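# Load steel nuts onto scale until needle nears red mark

## Task

Move steel nuts one at a time from the tray onto the scale's dish, and stop at whichever count puts the needle closest to the red marker. Nothing but those nuts may sit on the dish, and once released each nut may rest only on the dish or on other nuts. When finished, the scale and nuts must be motionless and must stay that way without the robot holding anything in place. Anything the robot is still touching at the end must not sink more than about a fingernail's width once let go, or the task fails. Knocking or placing anything off the table also fails it.

## Robot and tools

Robot: a single arm with six revolute joints and a parallel two-finger gripper. Loose objects may occasionally get a brief external shove.

Frame: the scene frame has its origin on the table surface directly under the arm's base. +z is up, and +y lies to the left when facing along +x. The base itself may be slightly tilted relative to the table. Printed positions are in metres, orientation is a wxyz quaternion, and velocities are in m/s and rad/s. The reported hand position can be off, more so at long reach.

Gripper: fingers extend along the gripper's +z axis and close along its y axis. end_effector_position is the midpoint between the finger pads when closed, about 2 cm short of the fingertips; closing pushes the tips roughly 10 mm further along +z.

execute_actions, argument "actions": a list holding one item or nothing.
- Empty list: no new command, just returns the current state.
- Move item: {"rows": [[...]], "steps": n}, with n from 1 to 15 control steps (each 1/30 s; default 15). Each row covers one step; if there are fewer rows than steps, the final row repeats.
- Wait item: {"steps": n} with no rows, n up to 300; it returns once n steps have elapsed since the previous result, and your reply time counts toward those steps.
- Optional "pictures": true/false controls whether camera images come back.
A refused call sends nothing to the robot.

Row layout: one list of exactly 7 numbers, each in [-1, 1], for the single arm. The first six are joint offsets in this order: waist, shoulder, elbow, forearm roll, wrist pitch, wrist roll. Scale: 1.0 equals 2.036 rad. These are offsets measured from the joint angles in the most recent result that reported them, not from the preceding row; before any result has shown angles, and for later calls within the same reply, they count from the arm's position when the action begins. So an all-zero row is not a pause: it pulls the arm back to that reference. The seventh number is the gripper opening and is absolute: +1 fully open, -1 closed.

Joint ranges (rad): waist -6.283 to 6.283, shoulder -2.304 to 2.304, elbow -4.224 to 0.061, forearm roll -6.283 to 6.283, wrist pitch -2.164 to 2.164, wrist roll -6.283 to 6.283. The true stops may differ by up to 0.010 rad either way. Asking for more than 0.010 rad beyond a stated end gets the call refused; targets past the real end are clipped there, and "joint sent to its limit" may appear (possibly about an earlier action). Its absence does not prove there is room left.

Motion limits: joint targets move at most 3.14 rad/s, taking 0.16 s to accelerate, and all joints are slowed together so they arrive at once. Each step the target stays within 0.623 rad of the measured angle, and if the targets would place the hand over 70 mm from its measured position, all are pulled back proportionally. Big moves therefore need several calls.

Between calls the arm keeps heading for the last row's target until it has barely moved for a moment or a step is HELD; after that only a new action moves it further. Fingers still in motion continue.

Result lines: Joint positions and Joint velocities list the six joints (rad, rad/s) then the finger-pad gap (m, m/s; 0.084 m fully open). grip_measured is the measured opening on the same scale as your command. "joint command not followed" means the clearance check altered or blocked targets (mounting blocks and posts count as part of the arm). HELD marks steps where your row was partly or wholly not sent.

Gripping: to hold something, keep commanding an opening well under grip_measured; the larger the gap, the firmer the squeeze, up to about 24 N per pad for parts up to about 6 cm. Commanding -1 gives full force on anything about 0.5 mm thick or more. Re-sending the read grip_measured still squeezes lightly; wide parts may slip. Fast closing can hit harder and even spring the fingers open.

Torque fault: if contact torque reaches a joint's load limit (N m: waist 55.2, shoulder 55.2, elbow 46, forearm roll 24.8, wrist pitch 17.4, wrist roll 17.4, held weight included), the arm halts, backs that joint off slightly, pauses 10 s and drops the rest of the call. Motor heat: holding loads warms motors; MOTOR HOT appears from 65 °C, and at 80 °C brakes engage until cooled (OVER-TEMPERATURE FAULT). Avoid such stops.

zoom_image: {"camera": one of cam_high, cam_low, cam_wrist, "region": [x0, y0, x1, y1]} in pixels of that camera's latest image (672x504, origin top-left), at most 504 by 504; returns a closer view, useful for reading the needle against the red marker.

finished_scene: {"scene": current scene number} ends and grades the scene irreversibly, then starts the next one if any. Only call it once nuts are released, everything has settled and the robot is clear. Replying without any tool call ends all remaining scenes.

Avoid: dropping nuts from height, slamming onto the dish, pressing down on the scale, leaving the gripper resting on anything, and knocking items off the table. Move smoothly with modest effort.

Each tool is called after "Request:" by a JSON object that holds its "api" and its "payload".

## Session

Request:
{"api": "execute_actions", "payload": {"actions": []}}

Scene clock: 0.00 s of 7600.00 s.
end_effector_position=(+0.2753, +0.2780, +0.1567) grip_measured=+1.00 end_effector_quat_wxyz=(-0.145, -0.217, +0.891, -0.371) end_effector_velocity=(+0.000, -0.000, -0.000) end_effector_angular_velocity=(-0.001, -0.001, +0.001)
Joint positions: [ 0.967 -0.851 -1.102 -0.376 -1.053 -2.299  0.084]
Joint velocities: [-0.    -0.001 -0.    -0.001 -0.     0.001  0.   ]
Motor temperatures (°C, as the motors report them): [29 30 30 31 31 33]

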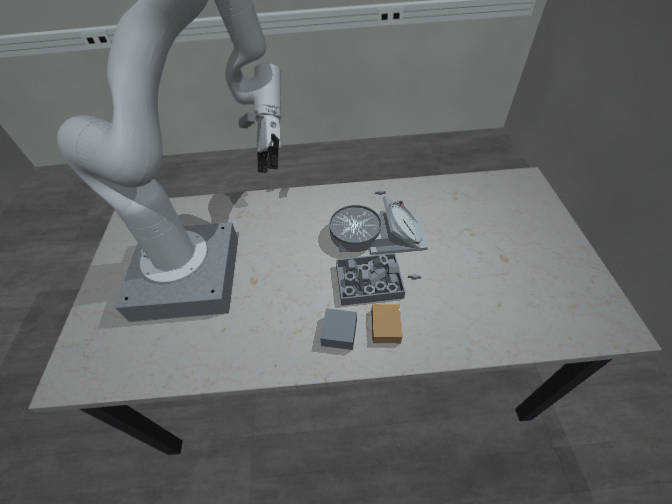

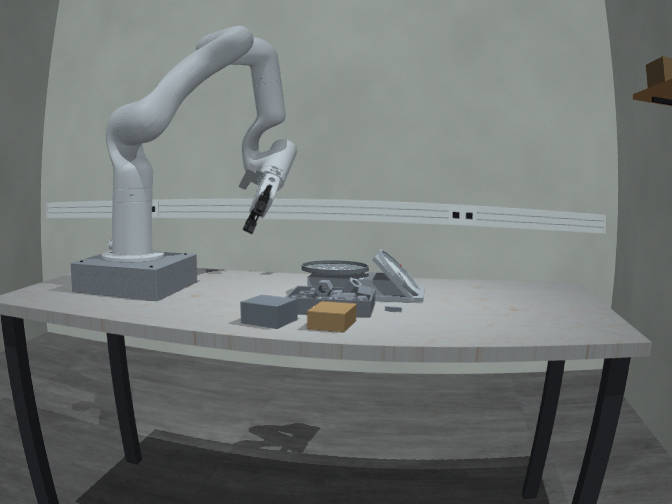

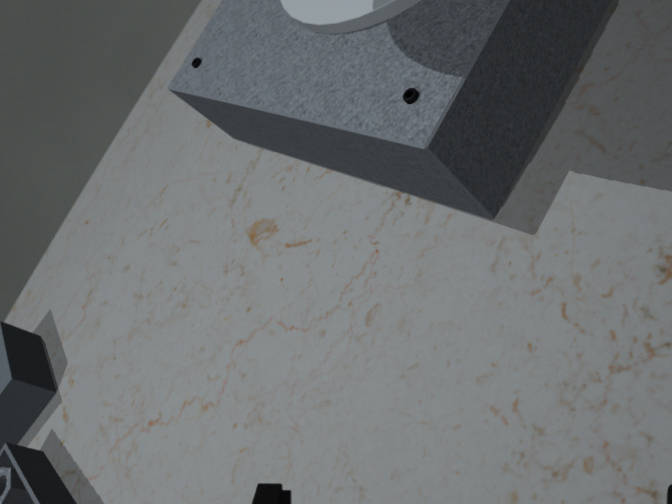

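Request:
{"api": "execute_actions", "payload": {"actions": [{"rows":[[-0.2,0.148,0.05,0.1847,0.296,0.98,0]]}], "pictures": false}}

Request:
{"api": "execute_actions", "payload": {"actions": [{"steps":18}], "pictures": false}}

Request:
{"api": "execute_actions", "payload": {"actions": [{"rows":[[-0.225,-0.06,-0.075,0,-0.015,0.149,0]]}], "pictures": false}}

Request:
{"api": "execute_actions", "payload": {"actions": [{"steps":12}]}}

Scene clock: 4.30 s of 7600.00 s.
end_effector_position=(+0.4057, +0.2952, +0.1942) grip_measured=-0.01 end_effector_quat_wxyz=(-0.013, +0.494, +0.867, -0.058) end_effector_velocity=(+0.257, -0.031, +0.122) end_effector_angular_velocity=(+0.502, -0.888, -3.830)
Joint positions: [ 0.619 -0.593 -1.016 -0.055 -0.539 -1.413  0.044]
Joint velocities: [-0.483  0.358  0.12   0.447  0.714  2.971  0.   ]
Motor temperatures (°C, as the motors report them): [29 30 30 31 31 33]
Steps of this call (steps 1 to 114: nothing new was sent; steps 115 to 129: all 15 steps of this action). Readings (joint positions):
115: [0.967 -0.850 -1.102 -0.376 -1.053 -2.298]
116: [0.963 -0.848 -1.101 -0.372 -1.045 -2.291]
118: [0.930 -0.823 -1.091 -0.339 -0.993 -2.237]
122: [0.788 -0.718 -1.058 -0.212 -0.790 -1.996]
129: the state above

Scene clock: 4.90 s of 7600.00 s.
end_effector_position=(+0.4377, +0.2893, +0.2102) grip_measured=-0.01 end_effector_quat_wxyz=(-0.003, +0.901, +0.433, -0.002) end_effector_velocity=(+0.001, +0.000, +0.001) end_effector_angular_velocity=(+0.003, -0.002, -0.065)
Joint positions: [ 0.56  -0.549 -1.    -0.    -0.451 -0.31   0.044]
Joint velocities: [-0.002  0.001 -0.     0.003  0.002  0.06  -0.   ]
Motor temperatures (°C, as the motors report them): [29 30 30 31 31 33]
Steps of this call (steps 1 to 18: the robot went on to your last target). Readings (joint positions):
1: [0.604 -0.582 -1.012 -0.042 -0.517 -1.312]
2: [0.593 -0.573 -1.009 -0.031 -0.500 -1.210]
4: [0.578 -0.562 -1.005 -0.017 -0.477 -1.004]
8: [0.565 -0.553 -1.001 -0.005 -0.458 -0.598]
18: the state above

Scene clock: 5.40 s of 7600.00 s.
end_effector_position=(+0.5530, +0.1165, +0.1950) grip_measured=-0.01 end_effector_quat_wxyz=(-0.002, +0.991, +0.134, -0.003) end_effector_velocity=(+0.182, -0.445, -0.037) end_effector_angular_velocity=(-0.008, +0.004, -1.384)
Joint positions: [ 0.183 -0.65  -1.126 -0.    -0.476 -0.06   0.044]
Joint velocities: [-0.838 -0.223 -0.278 -0.001 -0.054  0.546 -0.   ]
Motor temperatures (°C, as the motors report them): [29 30 30 31 31 33]
Steps of this call (steps 1 to 15: all 15 steps of this action). Readings (joint positions):
1: [0.560 -0.550 -1.001 -0.000 -0.451 -0.308]
2: [0.554 -0.551 -1.003 -0.000 -0.452 -0.302]
4: [0.507 -0.564 -1.019 -0.000 -0.455 -0.271]
8: [0.386 -0.596 -1.059 -0.000 -0.462 -0.193]
15: the state above

Scene clock: 5.80 s of 7600.00 s.
end_effector_position=(+0.5686, +0.0732, +0.1914) grip_measured=-0.01 end_effector_quat_wxyz=(-0.002, +0.998, +0.068, -0.003) end_effector_velocity=(+0.002, -0.005, -0.000) end_effector_angular_velocity=(+0.000, -0.000, -0.015)
Joint positions: [ 0.104 -0.671 -1.153 -0.    -0.482 -0.007  0.044]
Joint velocities: [-0.01  -0.002 -0.003  0.001 -0.001  0.004 -0.   ]
Motor temperatures (°C, as the motors report them): [29 30 30 31 31 33]
Steps of this call (steps 1 to 12: the robot went on to your last target). Readings (joint positions):
1: [0.156 -0.657 -1.135 -0.000 -0.478 -0.043]
2: [0.136 -0.663 -1.142 -0.001 -0.479 -0.030]
4: [0.115 -0.668 -1.148 -0.001 -0.480 -0.016]
8: [0.106 -0.671 -1.152 -0.000 -0.481 -0.008]
12: the state above

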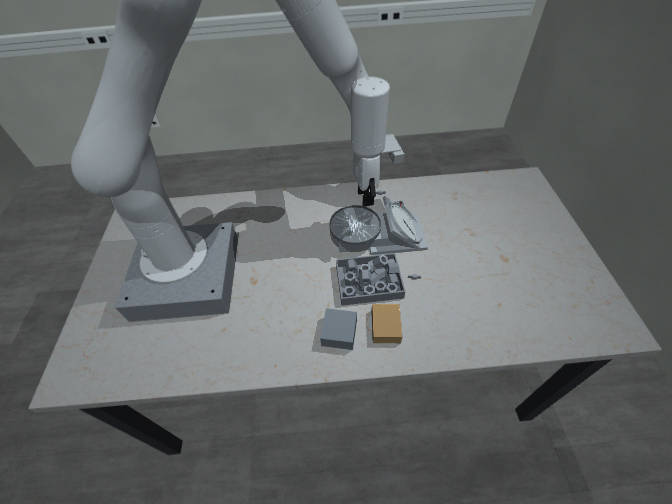

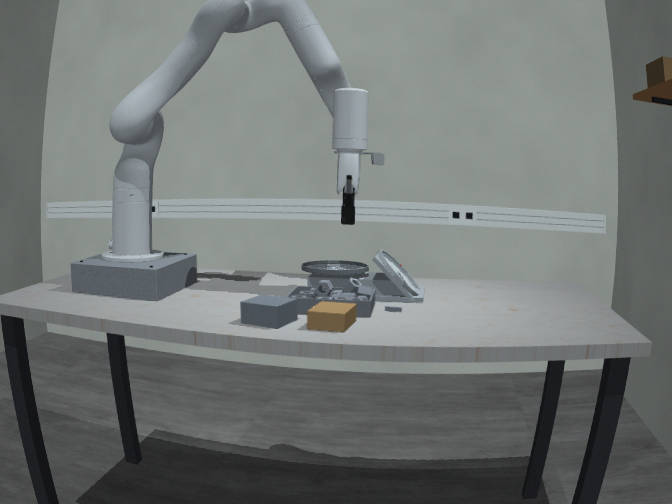

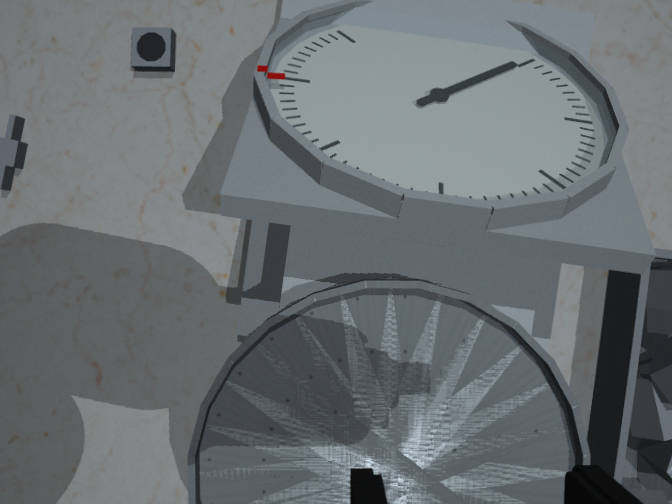

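Request:
{"api": "execute_actions", "payload": {"actions": [{"rows":[[-0.181,0.025,0.084,0,0.059,-0.105,0]]}], "pictures": false}}

Request:
{"api": "execute_actions", "payload": {"actions": [{"steps":12}]}}

Request:
{"api": "zoom_image", "payload": {"camera": "cam_high", "region": [325, 240, 415, 310]}}

Scene clock: 8.30 s of 7600.00 s.
end_effector_position=(+0.5087, -0.1132, +0.1670) grip_measured=-0.01 end_effector_quat_wxyz=(-0.002, +1.000, -0.006, -0.004) end_effector_velocity=(-0.079, -0.138, -0.019) end_effector_angular_velocity=(-0.001, -0.001, -0.112)
Joint positions: [-0.244 -0.624 -0.992 -0.001 -0.369 -0.207  0.044]
Joint velocities: [-0.291  0.042  0.141 -0.     0.101 -0.179  0.   ]
Motor temperatures (°C, as the motors report them): [29 30 30 31 31 33]
Steps of this call (steps 1 to 30: the robot went on to your last target; steps 31 to 60: nothing new was sent; steps 61 to 75: all 15 steps of this action). Readings (joint positions):
61: [0.102 -0.672 -1.153 -0.000 -0.481 -0.007]
62: [0.096 -0.671 -1.150 -0.000 -0.479 -0.011]
64: [0.051 -0.664 -1.129 -0.000 -0.463 -0.038]
68: [-0.066 -0.648 -1.075 -0.000 -0.426 -0.104]
75: the state above

Scene clock: 8.70 s of 7600.00 s.
end_effector_position=(+0.5035, -0.1228, +0.1658) grip_measured=-0.01 end_effector_quat_wxyz=(-0.002, +1.000, -0.009, -0.003) end_effector_velocity=(-0.001, -0.002, -0.000) end_effector_angular_velocity=(-0.000, -0.000, -0.003)
Joint positions: [-0.264 -0.62  -0.982 -0.    -0.361 -0.22   0.044]
Joint velocities: [-0.005  0.     0.002 -0.001  0.002 -0.001 -0.   ]
Motor temperatures (°C, as the motors report them): [29 30 30 31 31 33]
Steps of this call (steps 1 to 12: the robot went on to your last target). Readings (joint positions):
1: [-0.251 -0.622 -0.988 -0.001 -0.367 -0.212]
2: [-0.256 -0.622 -0.986 -0.001 -0.365 -0.215]
4: [-0.260 -0.621 -0.984 -0.000 -0.363 -0.218]
8: [-0.263 -0.620 -0.982 -0.000 -0.362 -0.220]
12: the state above

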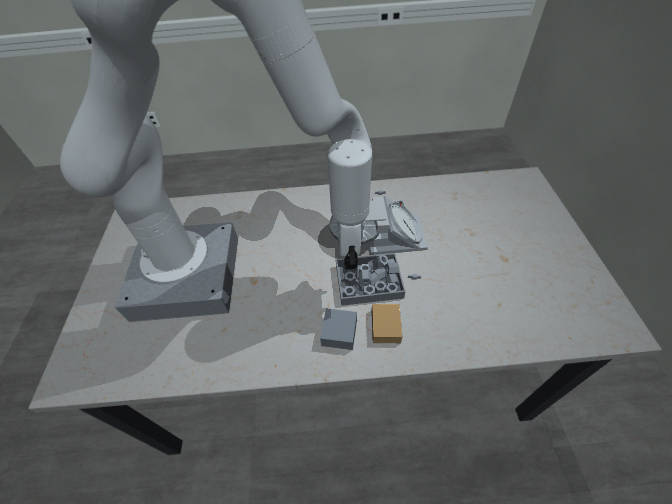

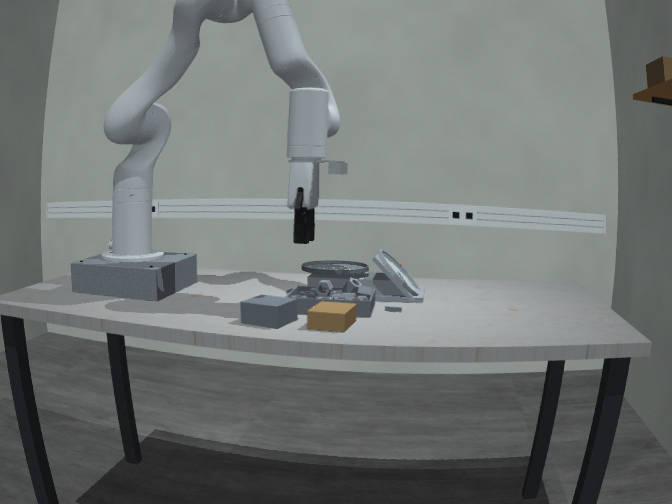

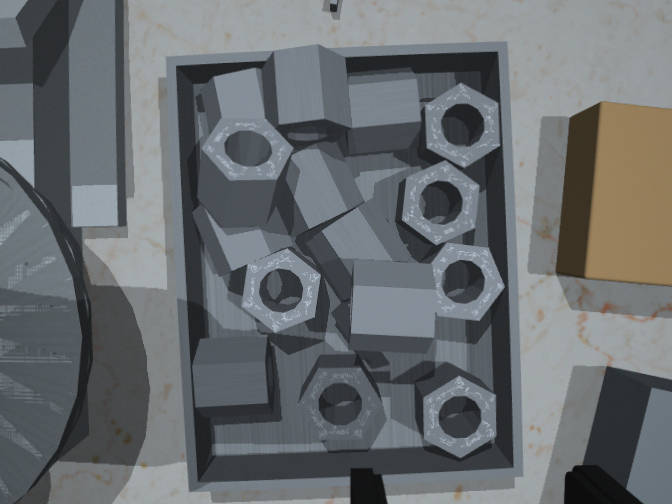

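Region (325, 240, 415, 310) of cam_high's 672x504 image, scaled by 5.600, with more detail than that image has.

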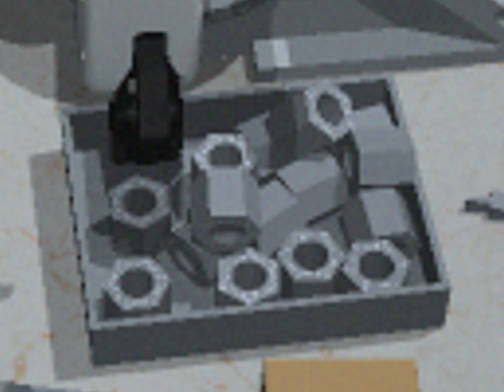

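Request:
{"api": "execute_actions", "payload": {"actions": [{"rows":[[0.026,-0.0653,-0.0064,0,0.0584,0.282,-0.08]]}], "pictures": false}}

Request:
{"api": "execute_actions", "payload": {"actions": [{"steps":6}]}}

Scene clock: 14.87 s of 7600.00 s.
end_effector_position=(+0.5054, -0.0957, +0.1021) grip_measured=-0.09 end_effector_quat_wxyz=(-0.001, +0.965, -0.261, -0.004) end_effector_velocity=(+0.007, +0.004, -0.010) end_effector_angular_velocity=(-0.004, -0.018, -0.142)
Joint positions: [-0.212 -0.75  -0.995 -0.    -0.245  0.341  0.04 ]
Joint velocities: [ 0.01  -0.025 -0.01   0.     0.033  0.152  0.   ]
Motor temperatures (°C, as the motors report them): [29 30 30 31 31 33]
Steps of this call (steps 1 to 30: the robot went on to your last target; steps 31 to 170: nothing new was sent; steps 171 to 185: all 15 steps of this action). Readings (joint positions):
171: [-0.265 -0.620 -0.982 -0.000 -0.361 -0.220]
172: [-0.264 -0.622 -0.982 -0.000 -0.360 -0.213]
174: [-0.259 -0.634 -0.984 -0.000 -0.348 -0.158]
178: [-0.233 -0.701 -0.989 -0.000 -0.290 0.124]
185: the state above

Scene clock: 15.07 s of 7600.00 s.
end_effector_position=(+0.5056, -0.0953, +0.1011) grip_measured=-0.09 end_effector_quat_wxyz=(-0.001, +0.964, -0.266, -0.003) end_effector_velocity=(-0.001, +0.001, -0.003) end_effector_angular_velocity=(+0.000, +0.002, -0.011)
Joint positions: [-0.212 -0.753 -0.995 -0.    -0.243  0.352  0.04 ]
Joint velocities: [ 0.002 -0.005  0.     0.     0.003  0.013  0.   ]
Motor temperatures (°C, as the motors report them): [29 30 30 31 31 33]
Steps of this call (steps 1 to 6: the robot went on to your last target). Readings (joint positions):
1: [-0.212 -0.751 -0.995 -0.000 -0.244 0.345]
2: [-0.212 -0.752 -0.995 -0.000 -0.244 0.348]
4: [-0.212 -0.752 -0.995 -0.000 -0.243 0.351]
6: the state above

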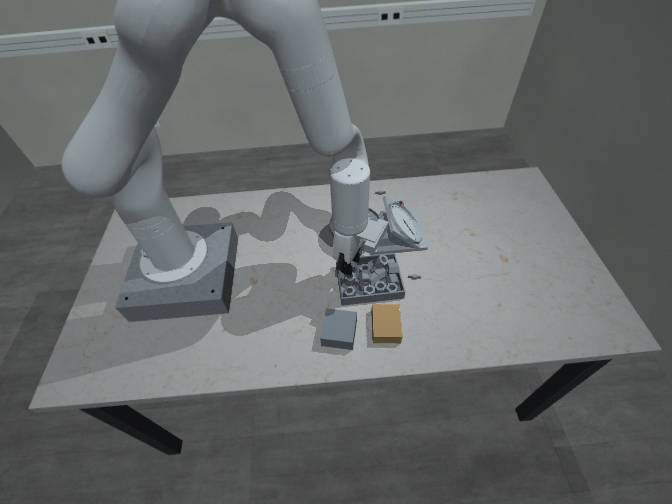

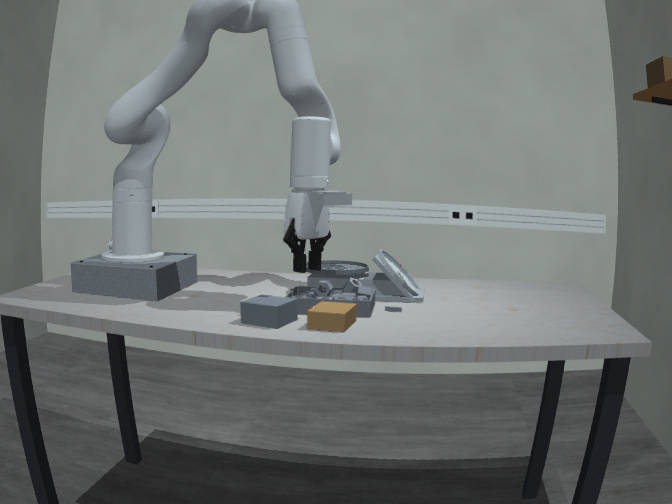

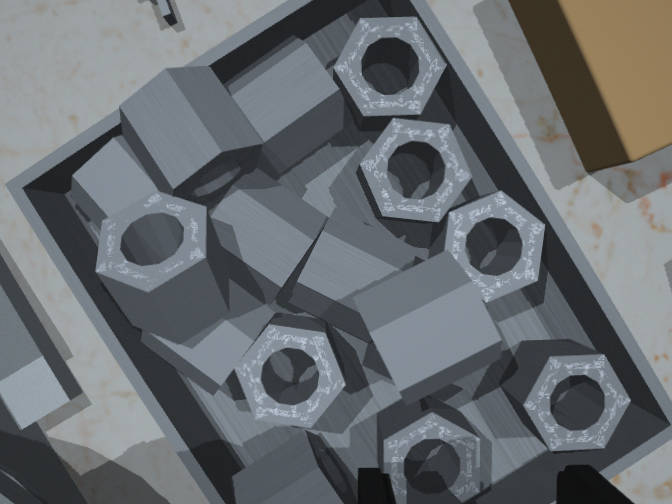

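Request:
{"api": "execute_actions", "payload": {"actions": [{"rows":[[0.0025,-0.04,-0.0105,0,0.0295,0,-0.1],[0.0025,-0.04,-0.0105,0,0.0295,0,-0.1],[0.0025,-0.04,-0.0105,0,0.0295,0,-0.1],[0.0025,-0.04,-0.0105,0,0.0295,0,-0.1],[0.0025,-0.043,-0.0115,0,0.0315,0,-0.1],[0.0025,-0.046,-0.0125,0,0.0335,0,-0.1],[0.0025,-0.049,-0.0135,0,0.0355,0,-0.1],[0.0025,-0.052,-0.0146,0,0.0374,0,-0.1],[0.0025,-0.055,-0.0157,0,0.0393,0,-0.1],[0.0025,-0.058,-0.0167,0,0.0413,0,-0.1],[0.0025,-0.061,-0.0178,0,0.0432,0,-0.1],[0.0025,-0.064,-0.0188,0,0.0452,0,-0.1],[0.0025,-0.067,-0.0199,0,0.0471,0,-0.1],[0.0025,-0.0717,-0.0216,0,0.0501,0,-0.1]]}], "pictures": false}}

Request:
{"api": "execute_actions", "payload": {"actions": [{"rows":[[0,-0.004,-0.0013,0,0.0027,0,-0.1],[0,-0.004,-0.0013,0,0.0027,0,-0.1],[0,-0.004,-0.0013,0,0.0027,0,-0.2],[0,-0.004,-0.0013,0,0.0027,0,-0.3],[0,-0.004,-0.0013,0,0.0027,0,-0.4],[0,-0.004,-0.0013,0,0.0027,0,-0.55],[0,-0.004,-0.0013,0,0.0027,0,-0.7]],"steps":11}], "pictures": false}}

Request:
{"api": "execute_actions", "payload": {"actions": [{"rows":[[0,0.01,0.003,0,-0.007,0,-0.7],[0,0.03,0.01,0,-0.02,0,-0.7],[0,0.125,0.034,0,-0.091,0,-0.7]]}]}}

Scene clock: 21.83 s of 7600.00 s.
end_effector_position=(+0.5051, -0.0926, +0.0423) grip_measured=-0.12 end_effector_quat_wxyz=(-0.001, +0.965, -0.263, -0.003) end_effector_velocity=(+0.001, -0.001, -0.083) end_effector_angular_velocity=(-0.001, -0.007, -0.004)
Joint positions: [-0.207 -0.884 -1.034 -0.    -0.15   0.352  0.039]
Joint velocities: [-0.003 -0.192 -0.073 -0.     0.127  0.002 -0.001]
Motor temperatures (°C, as the motors report them): [29 30 30 31 31 33]
Steps of this call (steps 1 to 30: the robot went on to your last target; steps 31 to 188: nothing new was sent; steps 189 to 203: all 15 steps of this action). Readings (joint positions):
189: [-0.211 -0.754 -0.995 -0.000 -0.242 0.354]
190: [-0.211 -0.759 -0.997 -0.000 -0.237 0.353]
192: [-0.209 -0.796 -1.008 -0.000 -0.210 0.353]
196: [-0.207 -0.839 -1.018 -0.000 -0.181 0.352]
203: the state above

Scene clock: 22.20 s of 7600.00 s.
end_effector_position=(+0.5049, -0.0925, +0.0389) grip_measured=-0.33 end_effector_quat_wxyz=(-0.001, +0.965, -0.263, -0.003) end_effector_velocity=(+0.001, +0.000, -0.000) end_effector_angular_velocity=(-0.000, -0.002, +0.000)
Joint positions: [-0.207 -0.892 -1.037 -0.    -0.145  0.352  0.03 ]
Joint velocities: [ 0.    -0.001 -0.001 -0.001  0.002  0.001  0.   ]
Motor temperatures (°C, as the motors report them): [29 30 30 31 31 33]
Steps of this call (steps 1 to 11: all 11 steps of this action). Readings (joint positions):
1: [-0.207 -0.890 -1.036 -0.000 -0.146 0.352]
2: [-0.207 -0.891 -1.036 -0.000 -0.145 0.352]
4: [-0.207 -0.892 -1.037 -0.000 -0.145 0.352]
8: [-0.207 -0.892 -1.037 -0.000 -0.145 0.352]
11: the state above

Scene clock: 22.70 s of 7600.00 s.
end_effector_position=(+0.5040, -0.0926, +0.1509) grip_measured=-0.33 end_effector_quat_wxyz=(-0.001, +0.965, -0.263, -0.004) end_effector_velocity=(-0.007, +0.001, +0.014) end_effector_angular_velocity=(+0.002, +0.012, +0.001)
Joint positions: [-0.207 -0.642 -0.968 -0.    -0.327  0.352  0.029]
Joint velocities: [-0.     0.035  0.015 -0.001 -0.032 -0.    -0.   ]
Motor temperatures (°C, as the motors report them): [29 30 30 31 31 33]
Steps of this call (steps 1 to 15: all 15 steps of this action). Readings (joint positions):
1: [-0.207 -0.892 -1.037 -0.000 -0.145 0.352]
2: [-0.207 -0.888 -1.035 -0.000 -0.149 0.352]
4: [-0.207 -0.851 -1.021 -0.001 -0.176 0.352]
8: [-0.207 -0.710 -0.988 -0.000 -0.275 0.352]
15: the state above

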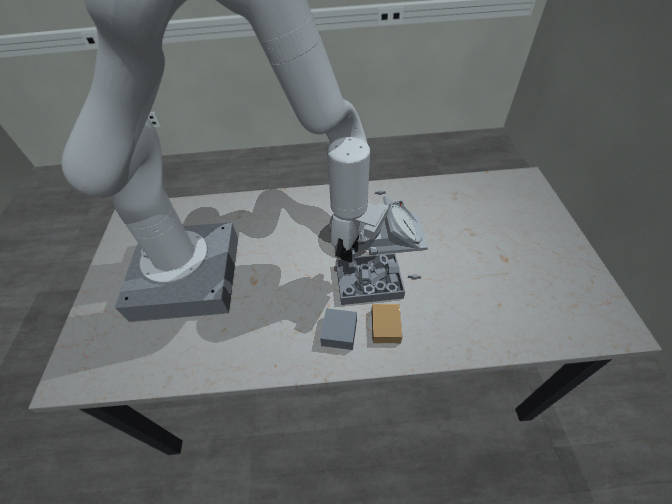

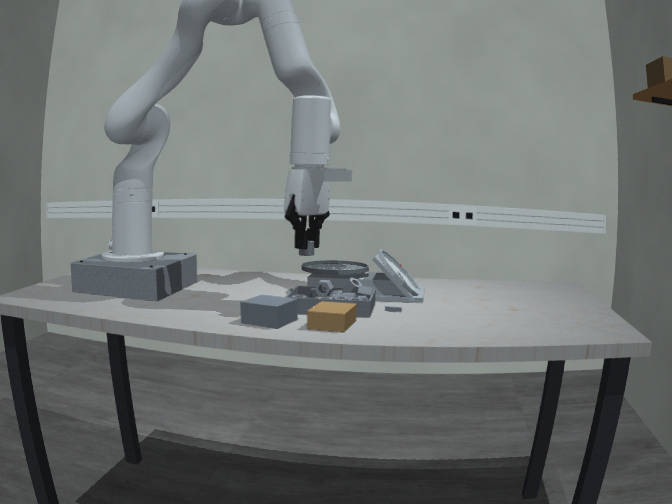

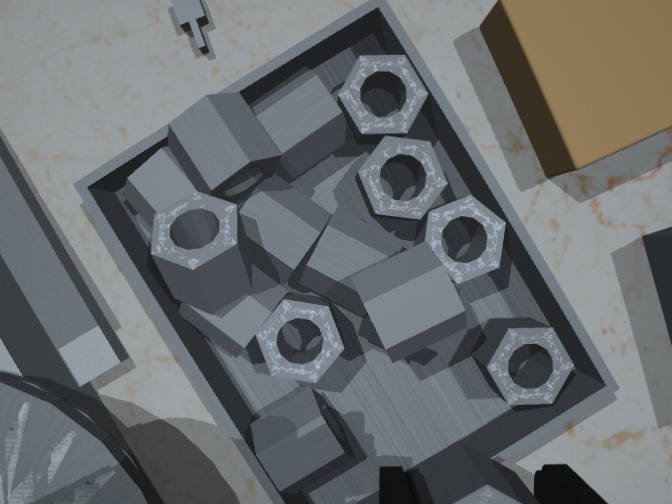

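Request:
{"api": "execute_actions", "payload": {"actions": [{"rows":[[0.1837,0,0,0,0,-0.173,-0.7]]}], "pictures": false}}

Request:
{"api": "execute_actions", "payload": {"actions": [{"steps":10}]}}

Scene clock: 27.63 s of 7600.00 s.
end_effector_position=(+0.5042, +0.0897, +0.1515) grip_measured=-0.33 end_effector_quat_wxyz=(-0.002, +0.997, +0.080, -0.003) end_effector_velocity=(-0.019, +0.102, -0.001) end_effector_angular_velocity=(+0.002, +0.001, +0.422)
Joint positions: [ 0.151 -0.642 -0.968 -0.    -0.328  0.017  0.029]
Joint velocities: [ 0.204 -0.002  0.001 -0.001  0.    -0.218  0.   ]
Motor temperatures (°C, as the motors report them): [29 30 30 31 31 33]
Steps of this call (steps 1 to 15: the robot went on to your last target; steps 16 to 133: nothing new was sent; steps 134 to 148: all 15 steps of this action). Readings (joint positions):
134: [-0.206 -0.638 -0.968 -0.000 -0.330 0.351]
135: [-0.201 -0.638 -0.968 -0.001 -0.330 0.345]
137: [-0.153 -0.638 -0.968 -0.001 -0.329 0.299]
141: [-0.024 -0.640 -0.968 -0.000 -0.329 0.180]
148: the state above

Scene clock: 27.97 s of 7600.00 s.
end_effector_position=(+0.5030, +0.0973, +0.1515) grip_measured=-0.33 end_effector_quat_wxyz=(-0.002, +0.995, +0.096, -0.003) end_effector_velocity=(+0.000, +0.004, +0.000) end_effector_angular_velocity=(+0.001, -0.002, +0.012)
Joint positions: [ 0.166 -0.642 -0.968 -0.001 -0.327  0.     0.029]
Joint velocities: [ 0.007  0.001 -0.     0.     0.001 -0.006 -0.   ]
Motor temperatures (°C, as the motors report them): [29 30 30 31 31 33]
Steps of this call (steps 1 to 10: the robot went on to your last target). Readings (joint positions):
1: [0.157 -0.642 -0.968 -0.000 -0.327 0.011]
2: [0.160 -0.642 -0.968 -0.000 -0.327 0.007]
4: [0.163 -0.642 -0.968 -0.001 -0.327 0.003]
8: [0.166 -0.642 -0.968 -0.001 -0.327 0.001]
10: the state above

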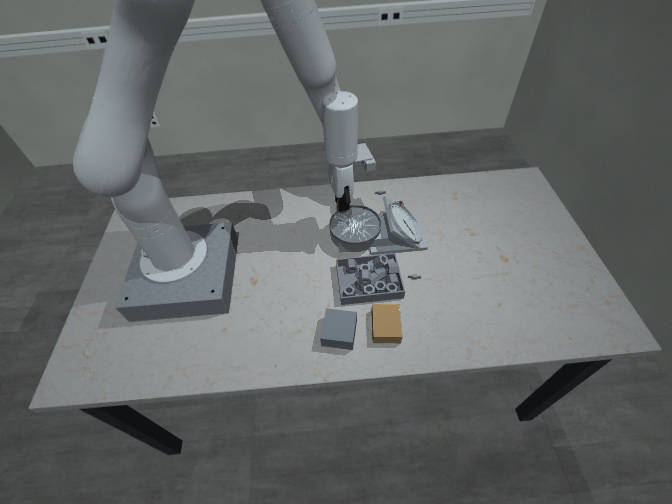

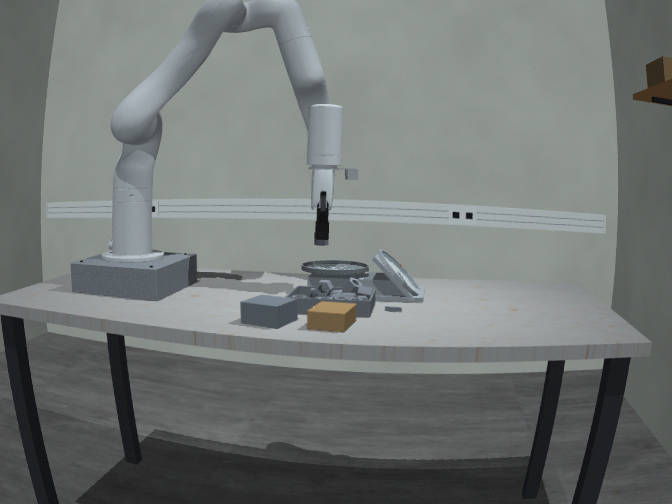

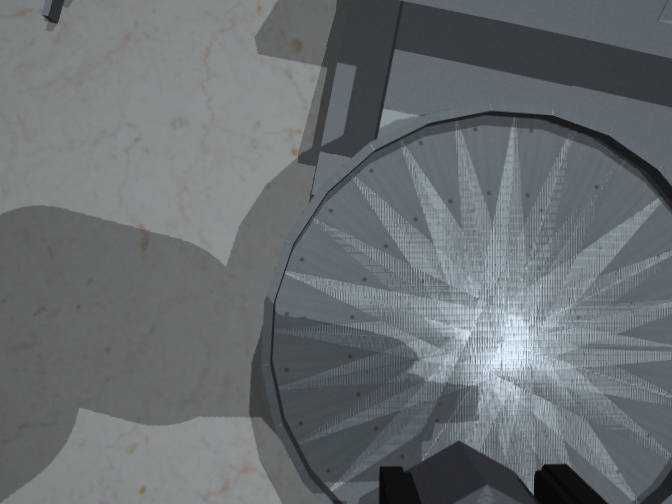

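Request:
{"api": "execute_actions", "payload": {"actions": [{"rows":[[0,-0.03,0,0,0.03,0,-0.7],[0,-0.03,0,0,0.03,0,-0.7],[0,-0.04,-0.001,0,0.039,0,-0.7],[0,-0.045,-0.0015,0,0.0435,0,-0.7],[0,-0.048,-0.002,0,0.046,0,-0.7],[0,-0.05,-0.002,0,0.048,0,-0.7],[0,-0.052,-0.0025,0,0.0497,0,-0.7],[0,-0.0535,-0.0025,0,0.0513,0,-0.7]]}]}}

Request:
{"api": "zoom_image", "payload": {"camera": "cam_low", "region": [290, 230, 410, 300]}}

Scene clock: 32.87 s of 7600.00 s.
end_effector_position=(+0.4974, +0.0965, +0.0981) grip_measured=-0.33 end_effector_quat_wxyz=(-0.002, +0.995, +0.096, -0.003) end_effector_velocity=(-0.001, -0.000, -0.005) end_effector_angular_velocity=(-0.000, +0.000, +0.002)
Joint positions: [ 0.166 -0.75  -0.974 -0.001 -0.224  0.     0.029]
Joint velocities: [-0.    -0.01  -0.001 -0.     0.008 -0.002  0.   ]
Motor temperatures (°C, as the motors report them): [29 30 30 31 31 33]
Steps of this call (steps 1 to 30: the robot went on to your last target; steps 31 to 132: nothing new was sent; steps 133 to 147: all 15 steps of this action). Readings (joint positions):
133: [0.167 -0.642 -0.968 -0.000 -0.327 0.000]
134: [0.167 -0.648 -0.969 -0.000 -0.319 0.000]
136: [0.167 -0.682 -0.970 -0.000 -0.286 0.000]
140: [0.166 -0.735 -0.971 -0.001 -0.240 0.000]
147: the state above

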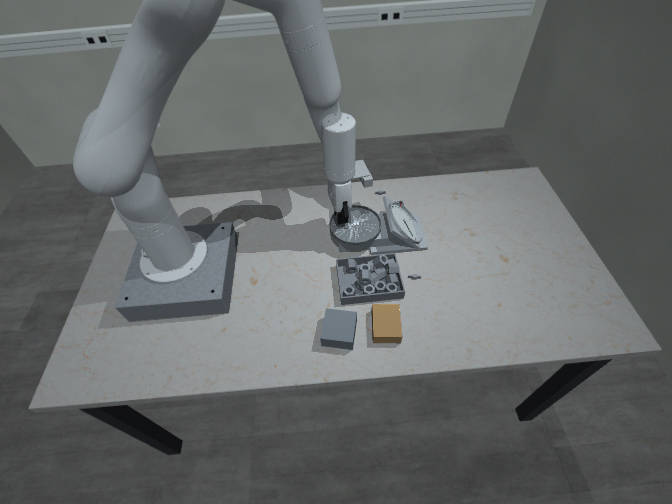

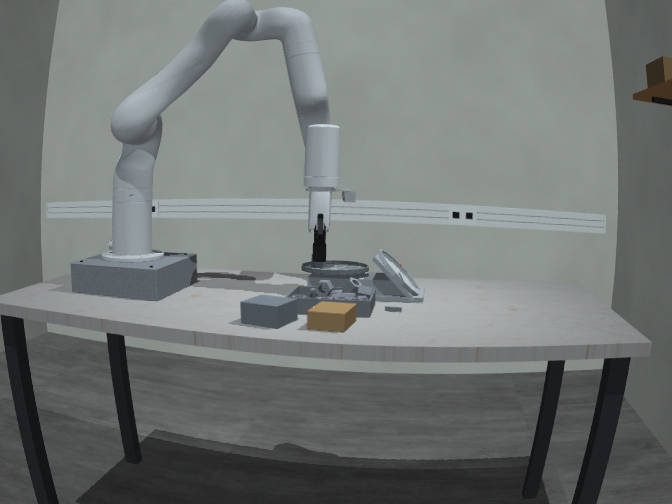

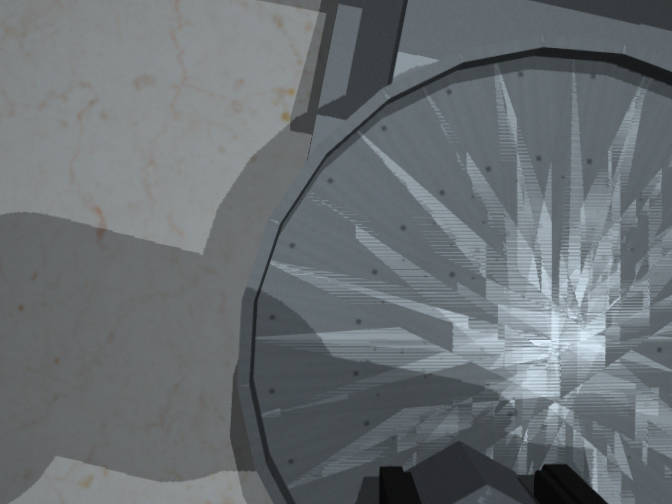

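Region (290, 230, 410, 300) of cam_low's 672x504 image, scaled by 4.200, with more detail than that image has; it fills the top 294 rows of this view, and the rest is white.

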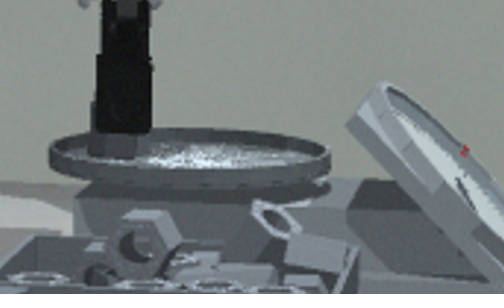

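Request:
{"api": "execute_actions", "payload": {"actions": [{"rows":[[0,-0.0015,-0.0004,0,0.001,0,-0.7],[0,-0.0015,-0.0004,0,0.001,0,-0.7],[0,-0.0015,-0.0004,0,0.001,0,-0.35],[0,-0.0015,-0.0004,0,0.001,0,-0.25],[0,-0.0015,-0.0004,0,0.001,0,-0.1],[0,-0.0015,-0.0004,0,0.001,0,-0.1],[0,-0.0015,-0.0004,0,0.001,0,-0.1],[0,0.053,0.012,0,-0.041,0,-0.1]]}], "pictures": false}}

Request:
{"api": "execute_actions", "payload": {"actions": [{"rows":[[-0.155,-0.027,-0.069,0,-0.042,0.007,-0.1]]}], "pictures": false}}

Request:
{"api": "execute_actions", "payload": {"actions": [{"steps":8}], "pictures": false}}

Request:
{"api": "execute_actions", "payload": {"actions": [{"rows":[[0,-0.0516,-0.01,0,0.0416,0,-0.1]],"steps":13}]}}

Scene clock: 38.73 s of 7600.00 s.
end_effector_position=(+0.4981, +0.0964, +0.1434) grip_measured=-0.11 end_effector_quat_wxyz=(-0.002, +0.995, +0.096, -0.001) end_effector_velocity=(-0.024, -0.005, +0.038) end_effector_angular_velocity=(-0.010, +0.051, +0.002)
Joint positions: [ 0.166 -0.649 -0.953 -0.    -0.299  0.     0.039]
Joint velocities: [ 0.     0.102  0.049 -0.001 -0.105 -0.001 -0.   ]
Motor temperatures (°C, as the motors report them): [29 30 30 31 31 33]
Steps of this call (steps 1 to 15: the robot went on to your last target; steps 16 to 161: nothing new was sent; steps 162 to 176: all 15 steps of this action). Readings (joint positions):
162: [0.166 -0.751 -0.973 -0.001 -0.223 0.000]
163: [0.166 -0.751 -0.974 -0.001 -0.223 0.000]
165: [0.166 -0.752 -0.974 -0.000 -0.222 0.000]
169: [0.166 -0.752 -0.974 -0.001 -0.223 0.000]
176: the state above

Scene clock: 39.23 s of 7600.00 s.
end_effector_position=(+0.5491, -0.0636, +0.1532) grip_measured=-0.11 end_effector_quat_wxyz=(-0.001, +0.998, -0.064, -0.001) end_effector_velocity=(+0.007, -0.054, +0.002) end_effector_angular_velocity=(+0.001, +0.009, -0.105)
Joint positions: [-0.14  -0.703 -1.089 -0.001 -0.382  0.014  0.039]
Joint velocities: [-0.097 -0.021 -0.047  0.001 -0.035  0.007 -0.   ]
Motor temperatures (°C, as the motors report them): [29 30 30 31 31 33]
Steps of this call (steps 1 to 15: all 15 steps of this action). Readings (joint positions):
1: [0.166 -0.647 -0.951 -0.000 -0.302 0.000]
2: [0.160 -0.647 -0.953 -0.000 -0.306 0.001]
4: [0.114 -0.656 -0.974 -0.000 -0.319 0.003]
8: [-0.009 -0.679 -1.030 -0.000 -0.349 0.008]
15: the state above

Scene clock: 39.50 s of 7600.00 s.
end_effector_position=(+0.5497, -0.0680, +0.1535) grip_measured=-0.11 end_effector_quat_wxyz=(-0.001, +0.998, -0.068, -0.001) end_effector_velocity=(+0.001, -0.005, +0.000) end_effector_angular_velocity=(-0.000, -0.002, -0.008)
Joint positions: [-0.148 -0.704 -1.093 -0.    -0.385  0.015  0.039]
Joint velocities: [-0.008 -0.001 -0.004 -0.    -0.     0.    -0.   ]
Motor temperatures (°C, as the motors report them): [29 30 30 31 31 33]
Steps of this call (steps 1 to 8: the robot went on to your last target). Readings (joint positions):
1: [-0.143 -0.703 -1.090 -0.000 -0.383 0.014]
2: [-0.144 -0.704 -1.091 -0.000 -0.384 0.015]
4: [-0.146 -0.704 -1.092 -0.000 -0.385 0.015]
8: the state above

Scene clock: 39.93 s of 7600.00 s.
end_effector_position=(+0.5499, -0.0679, +0.1021) grip_measured=-0.11 end_effector_quat_wxyz=(-0.001, +0.998, -0.068, -0.001) end_effector_velocity=(+0.001, -0.000, -0.005) end_effector_angular_velocity=(-0.001, -0.005, -0.002)
Joint positions: [-0.148 -0.808 -1.113 -0.    -0.301  0.015  0.039]
Joint velocities: [-0.001 -0.011 -0.003  0.     0.013  0.001  0.   ]
Motor temperatures (°C, as the motors report them): [29 30 30 31 31 33]
Steps of this call (steps 1 to 13: all 13 steps of this action). Readings (joint positions):
1: [-0.148 -0.705 -1.093 -0.000 -0.384 0.015]
2: [-0.148 -0.710 -1.095 -0.000 -0.379 0.015]
4: [-0.148 -0.752 -1.104 -0.000 -0.344 0.015]
8: [-0.148 -0.803 -1.110 -0.001 -0.308 0.015]
13: the state above

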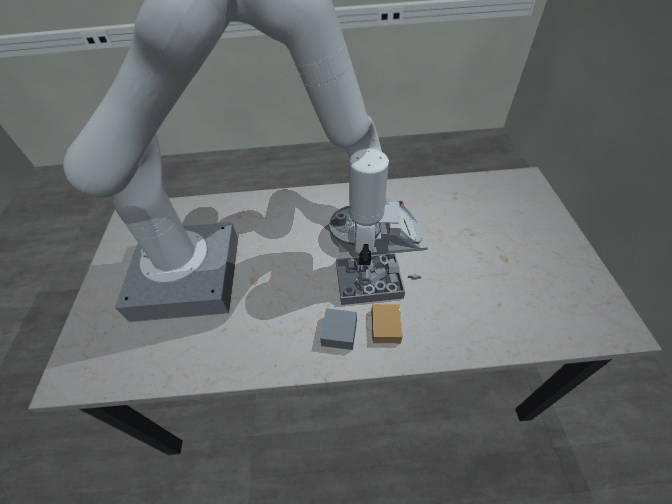

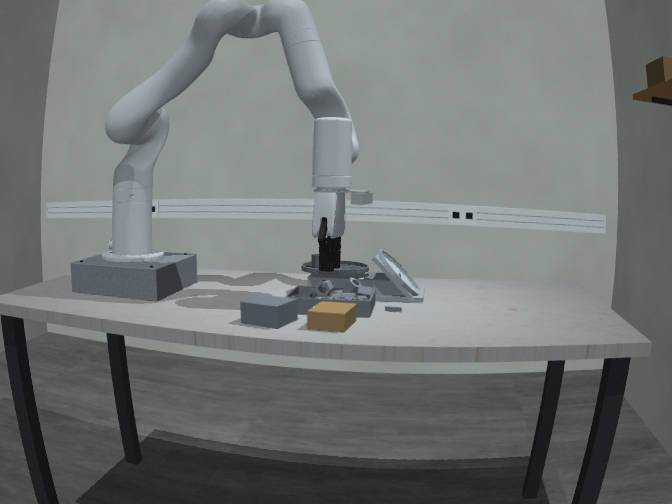

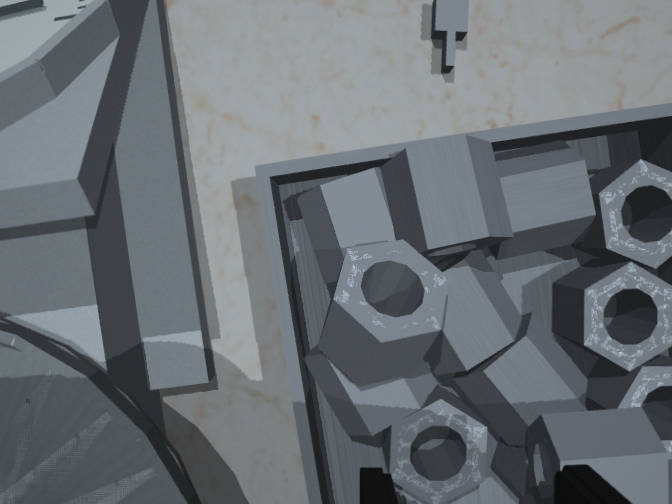

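Request:
{"api": "execute_actions", "payload": {"actions": [{"rows":[[0,-0.035,-0.0034,0,0.0295,0,-0.2]],"steps":11}]}}

Scene clock: 42.70 s of 7600.00 s.
end_effector_position=(+0.5470, -0.0668, +0.0702) grip_measured=-0.22 end_effector_quat_wxyz=(-0.001, +0.998, -0.068, -0.000) end_effector_velocity=(+0.002, -0.003, +0.001) end_effector_angular_velocity=(-0.003, -0.023, -0.001)
Joint positions: [-0.147 -0.87  -1.123 -0.    -0.248  0.015  0.035]
Joint velocities: [-0.005  0.005  0.01  -0.002  0.028 -0.003  0.   ]
Motor temperatures (°C, as the motors report them): [29 30 30 31 31 33]
Steps of this call (steps 1 to 15: the robot went on to your last target; steps 16 to 72: nothing new was sent; steps 73 to 83: all 11 steps of this action). Readings (joint positions):
73: [-0.148 -0.810 -1.113 -0.000 -0.300 0.015]
74: [-0.148 -0.815 -1.115 -0.000 -0.293 0.015]
76: [-0.148 -0.849 -1.118 -0.000 -0.266 0.015]
80: [-0.147 -0.869 -1.123 -0.000 -0.250 0.015]
83: the state above

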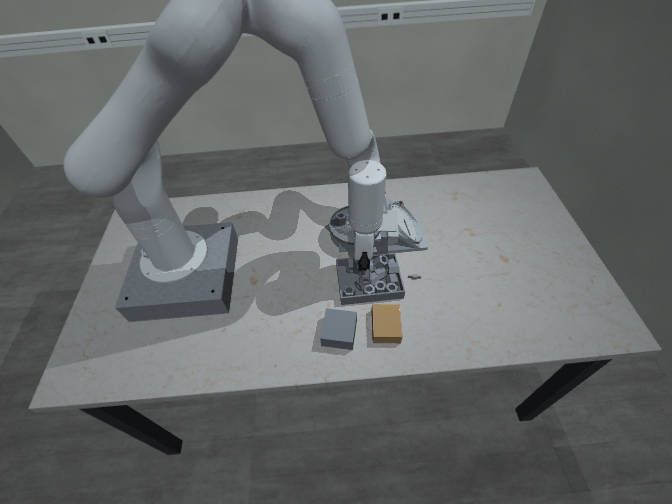

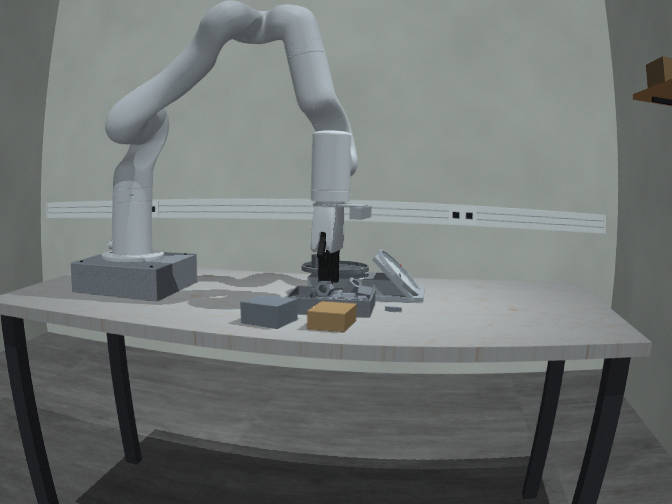

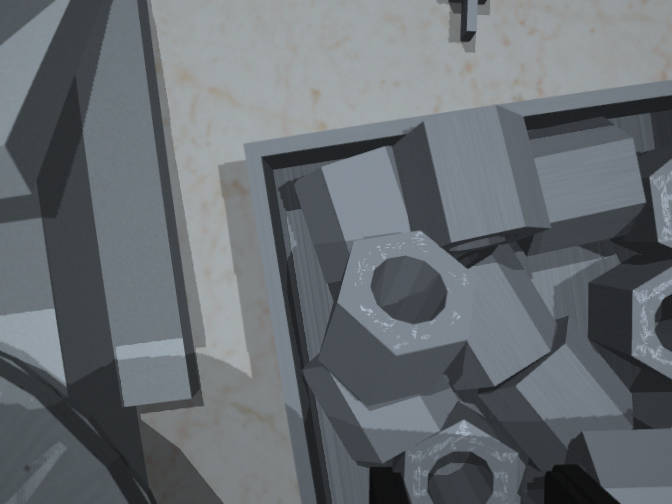

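Request:
{"api": "execute_actions", "payload": {"actions": [{"rows":[[0,0.03,0.005,0,-0.028,0,-0.2],[0,0.03,0.005,0,-0.028,0,-0.2],[0,0.03,0.005,0,-0.028,0,-0.2],[0,0.03,0.005,0,-0.028,0,-0.2],[0,0.03,0.005,0,-0.028,0,-0.2],[-0.039,0.035,0.005,0,-0.031,-0.086,0]]}], "pictures": false}}

Request:
{"api": "execute_actions", "payload": {"actions": [{"steps":5}]}}

Scene clock: 46.87 s of 7600.00 s.
end_effector_position=(+0.5433, -0.1090, +0.1058) grip_measured=-0.01 end_effector_quat_wxyz=(-0.001, +1.000, -0.023, -0.002) end_effector_velocity=(-0.003, -0.019, +0.006) end_effector_angular_velocity=(+0.001, +0.001, +0.080)
Joint positions: [-0.223 -0.801 -1.112 -0.    -0.309 -0.151  0.044]
Joint velocities: [-0.034  0.01  -0.001  0.001 -0.013 -0.115 -0.   ]
Motor temperatures (°C, as the motors report them): [29 30 30 31 31 33]
Steps of this call (steps 1 to 15: the robot went on to your last target; steps 16 to 110: nothing new was sent; steps 111 to 125: all 15 steps of this action). Readings (joint positions):
111: [-0.148 -0.869 -1.121 -0.000 -0.242 0.015]
112: [-0.148 -0.864 -1.119 -0.000 -0.247 0.015]
114: [-0.149 -0.838 -1.112 -0.001 -0.272 0.014]
118: [-0.159 -0.813 -1.111 -0.000 -0.296 -0.013]
125: the state above

Scene clock: 47.03 s of 7600.00 s.
end_effector_position=(+0.5433, -0.1103, +0.1064) grip_measured=-0.01 end_effector_quat_wxyz=(-0.001, +1.000, -0.021, -0.002) end_effector_velocity=(+0.001, -0.003, +0.002) end_effector_angular_velocity=(-0.000, -0.003, +0.005)
Joint positions: [-0.226 -0.8   -1.113 -0.    -0.31  -0.159  0.044]
Joint velocities: [-0.006  0.003 -0.001  0.001 -0.002 -0.012 -0.   ]
Motor temperatures (°C, as the motors report them): [29 30 30 31 31 33]
Steps of this call (steps 1 to 5: the robot went on to your last target). Readings (joint positions):
1: [-0.224 -0.800 -1.112 -0.000 -0.310 -0.154]
2: [-0.225 -0.800 -1.112 -0.000 -0.310 -0.156]
4: [-0.225 -0.800 -1.113 -0.000 -0.310 -0.158]
5: the state above

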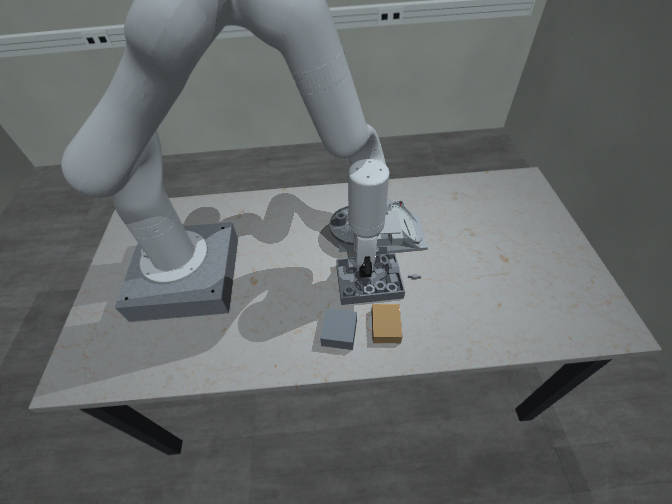

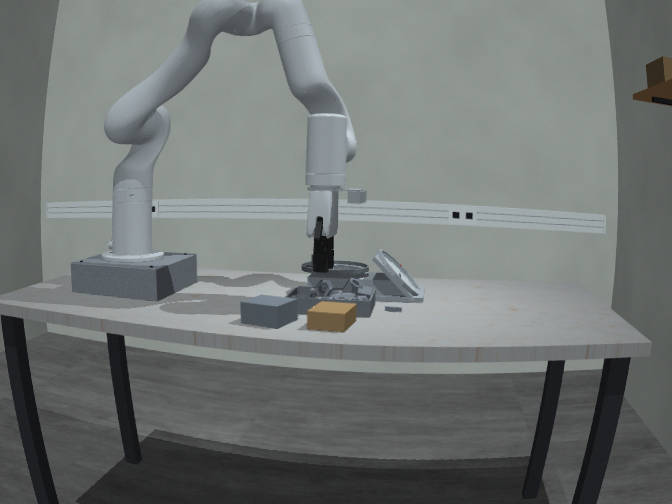

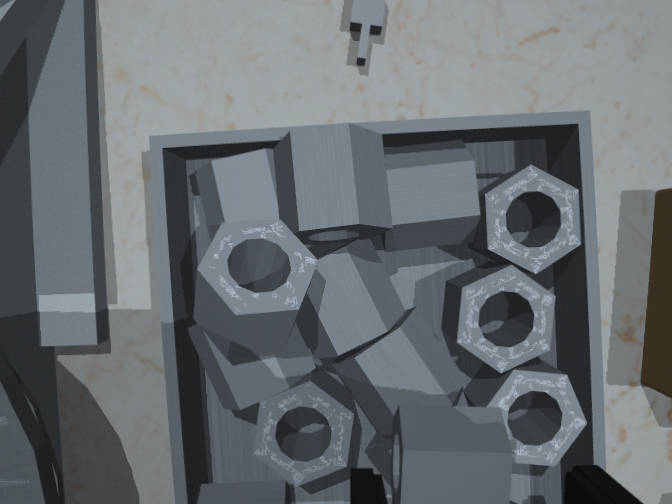

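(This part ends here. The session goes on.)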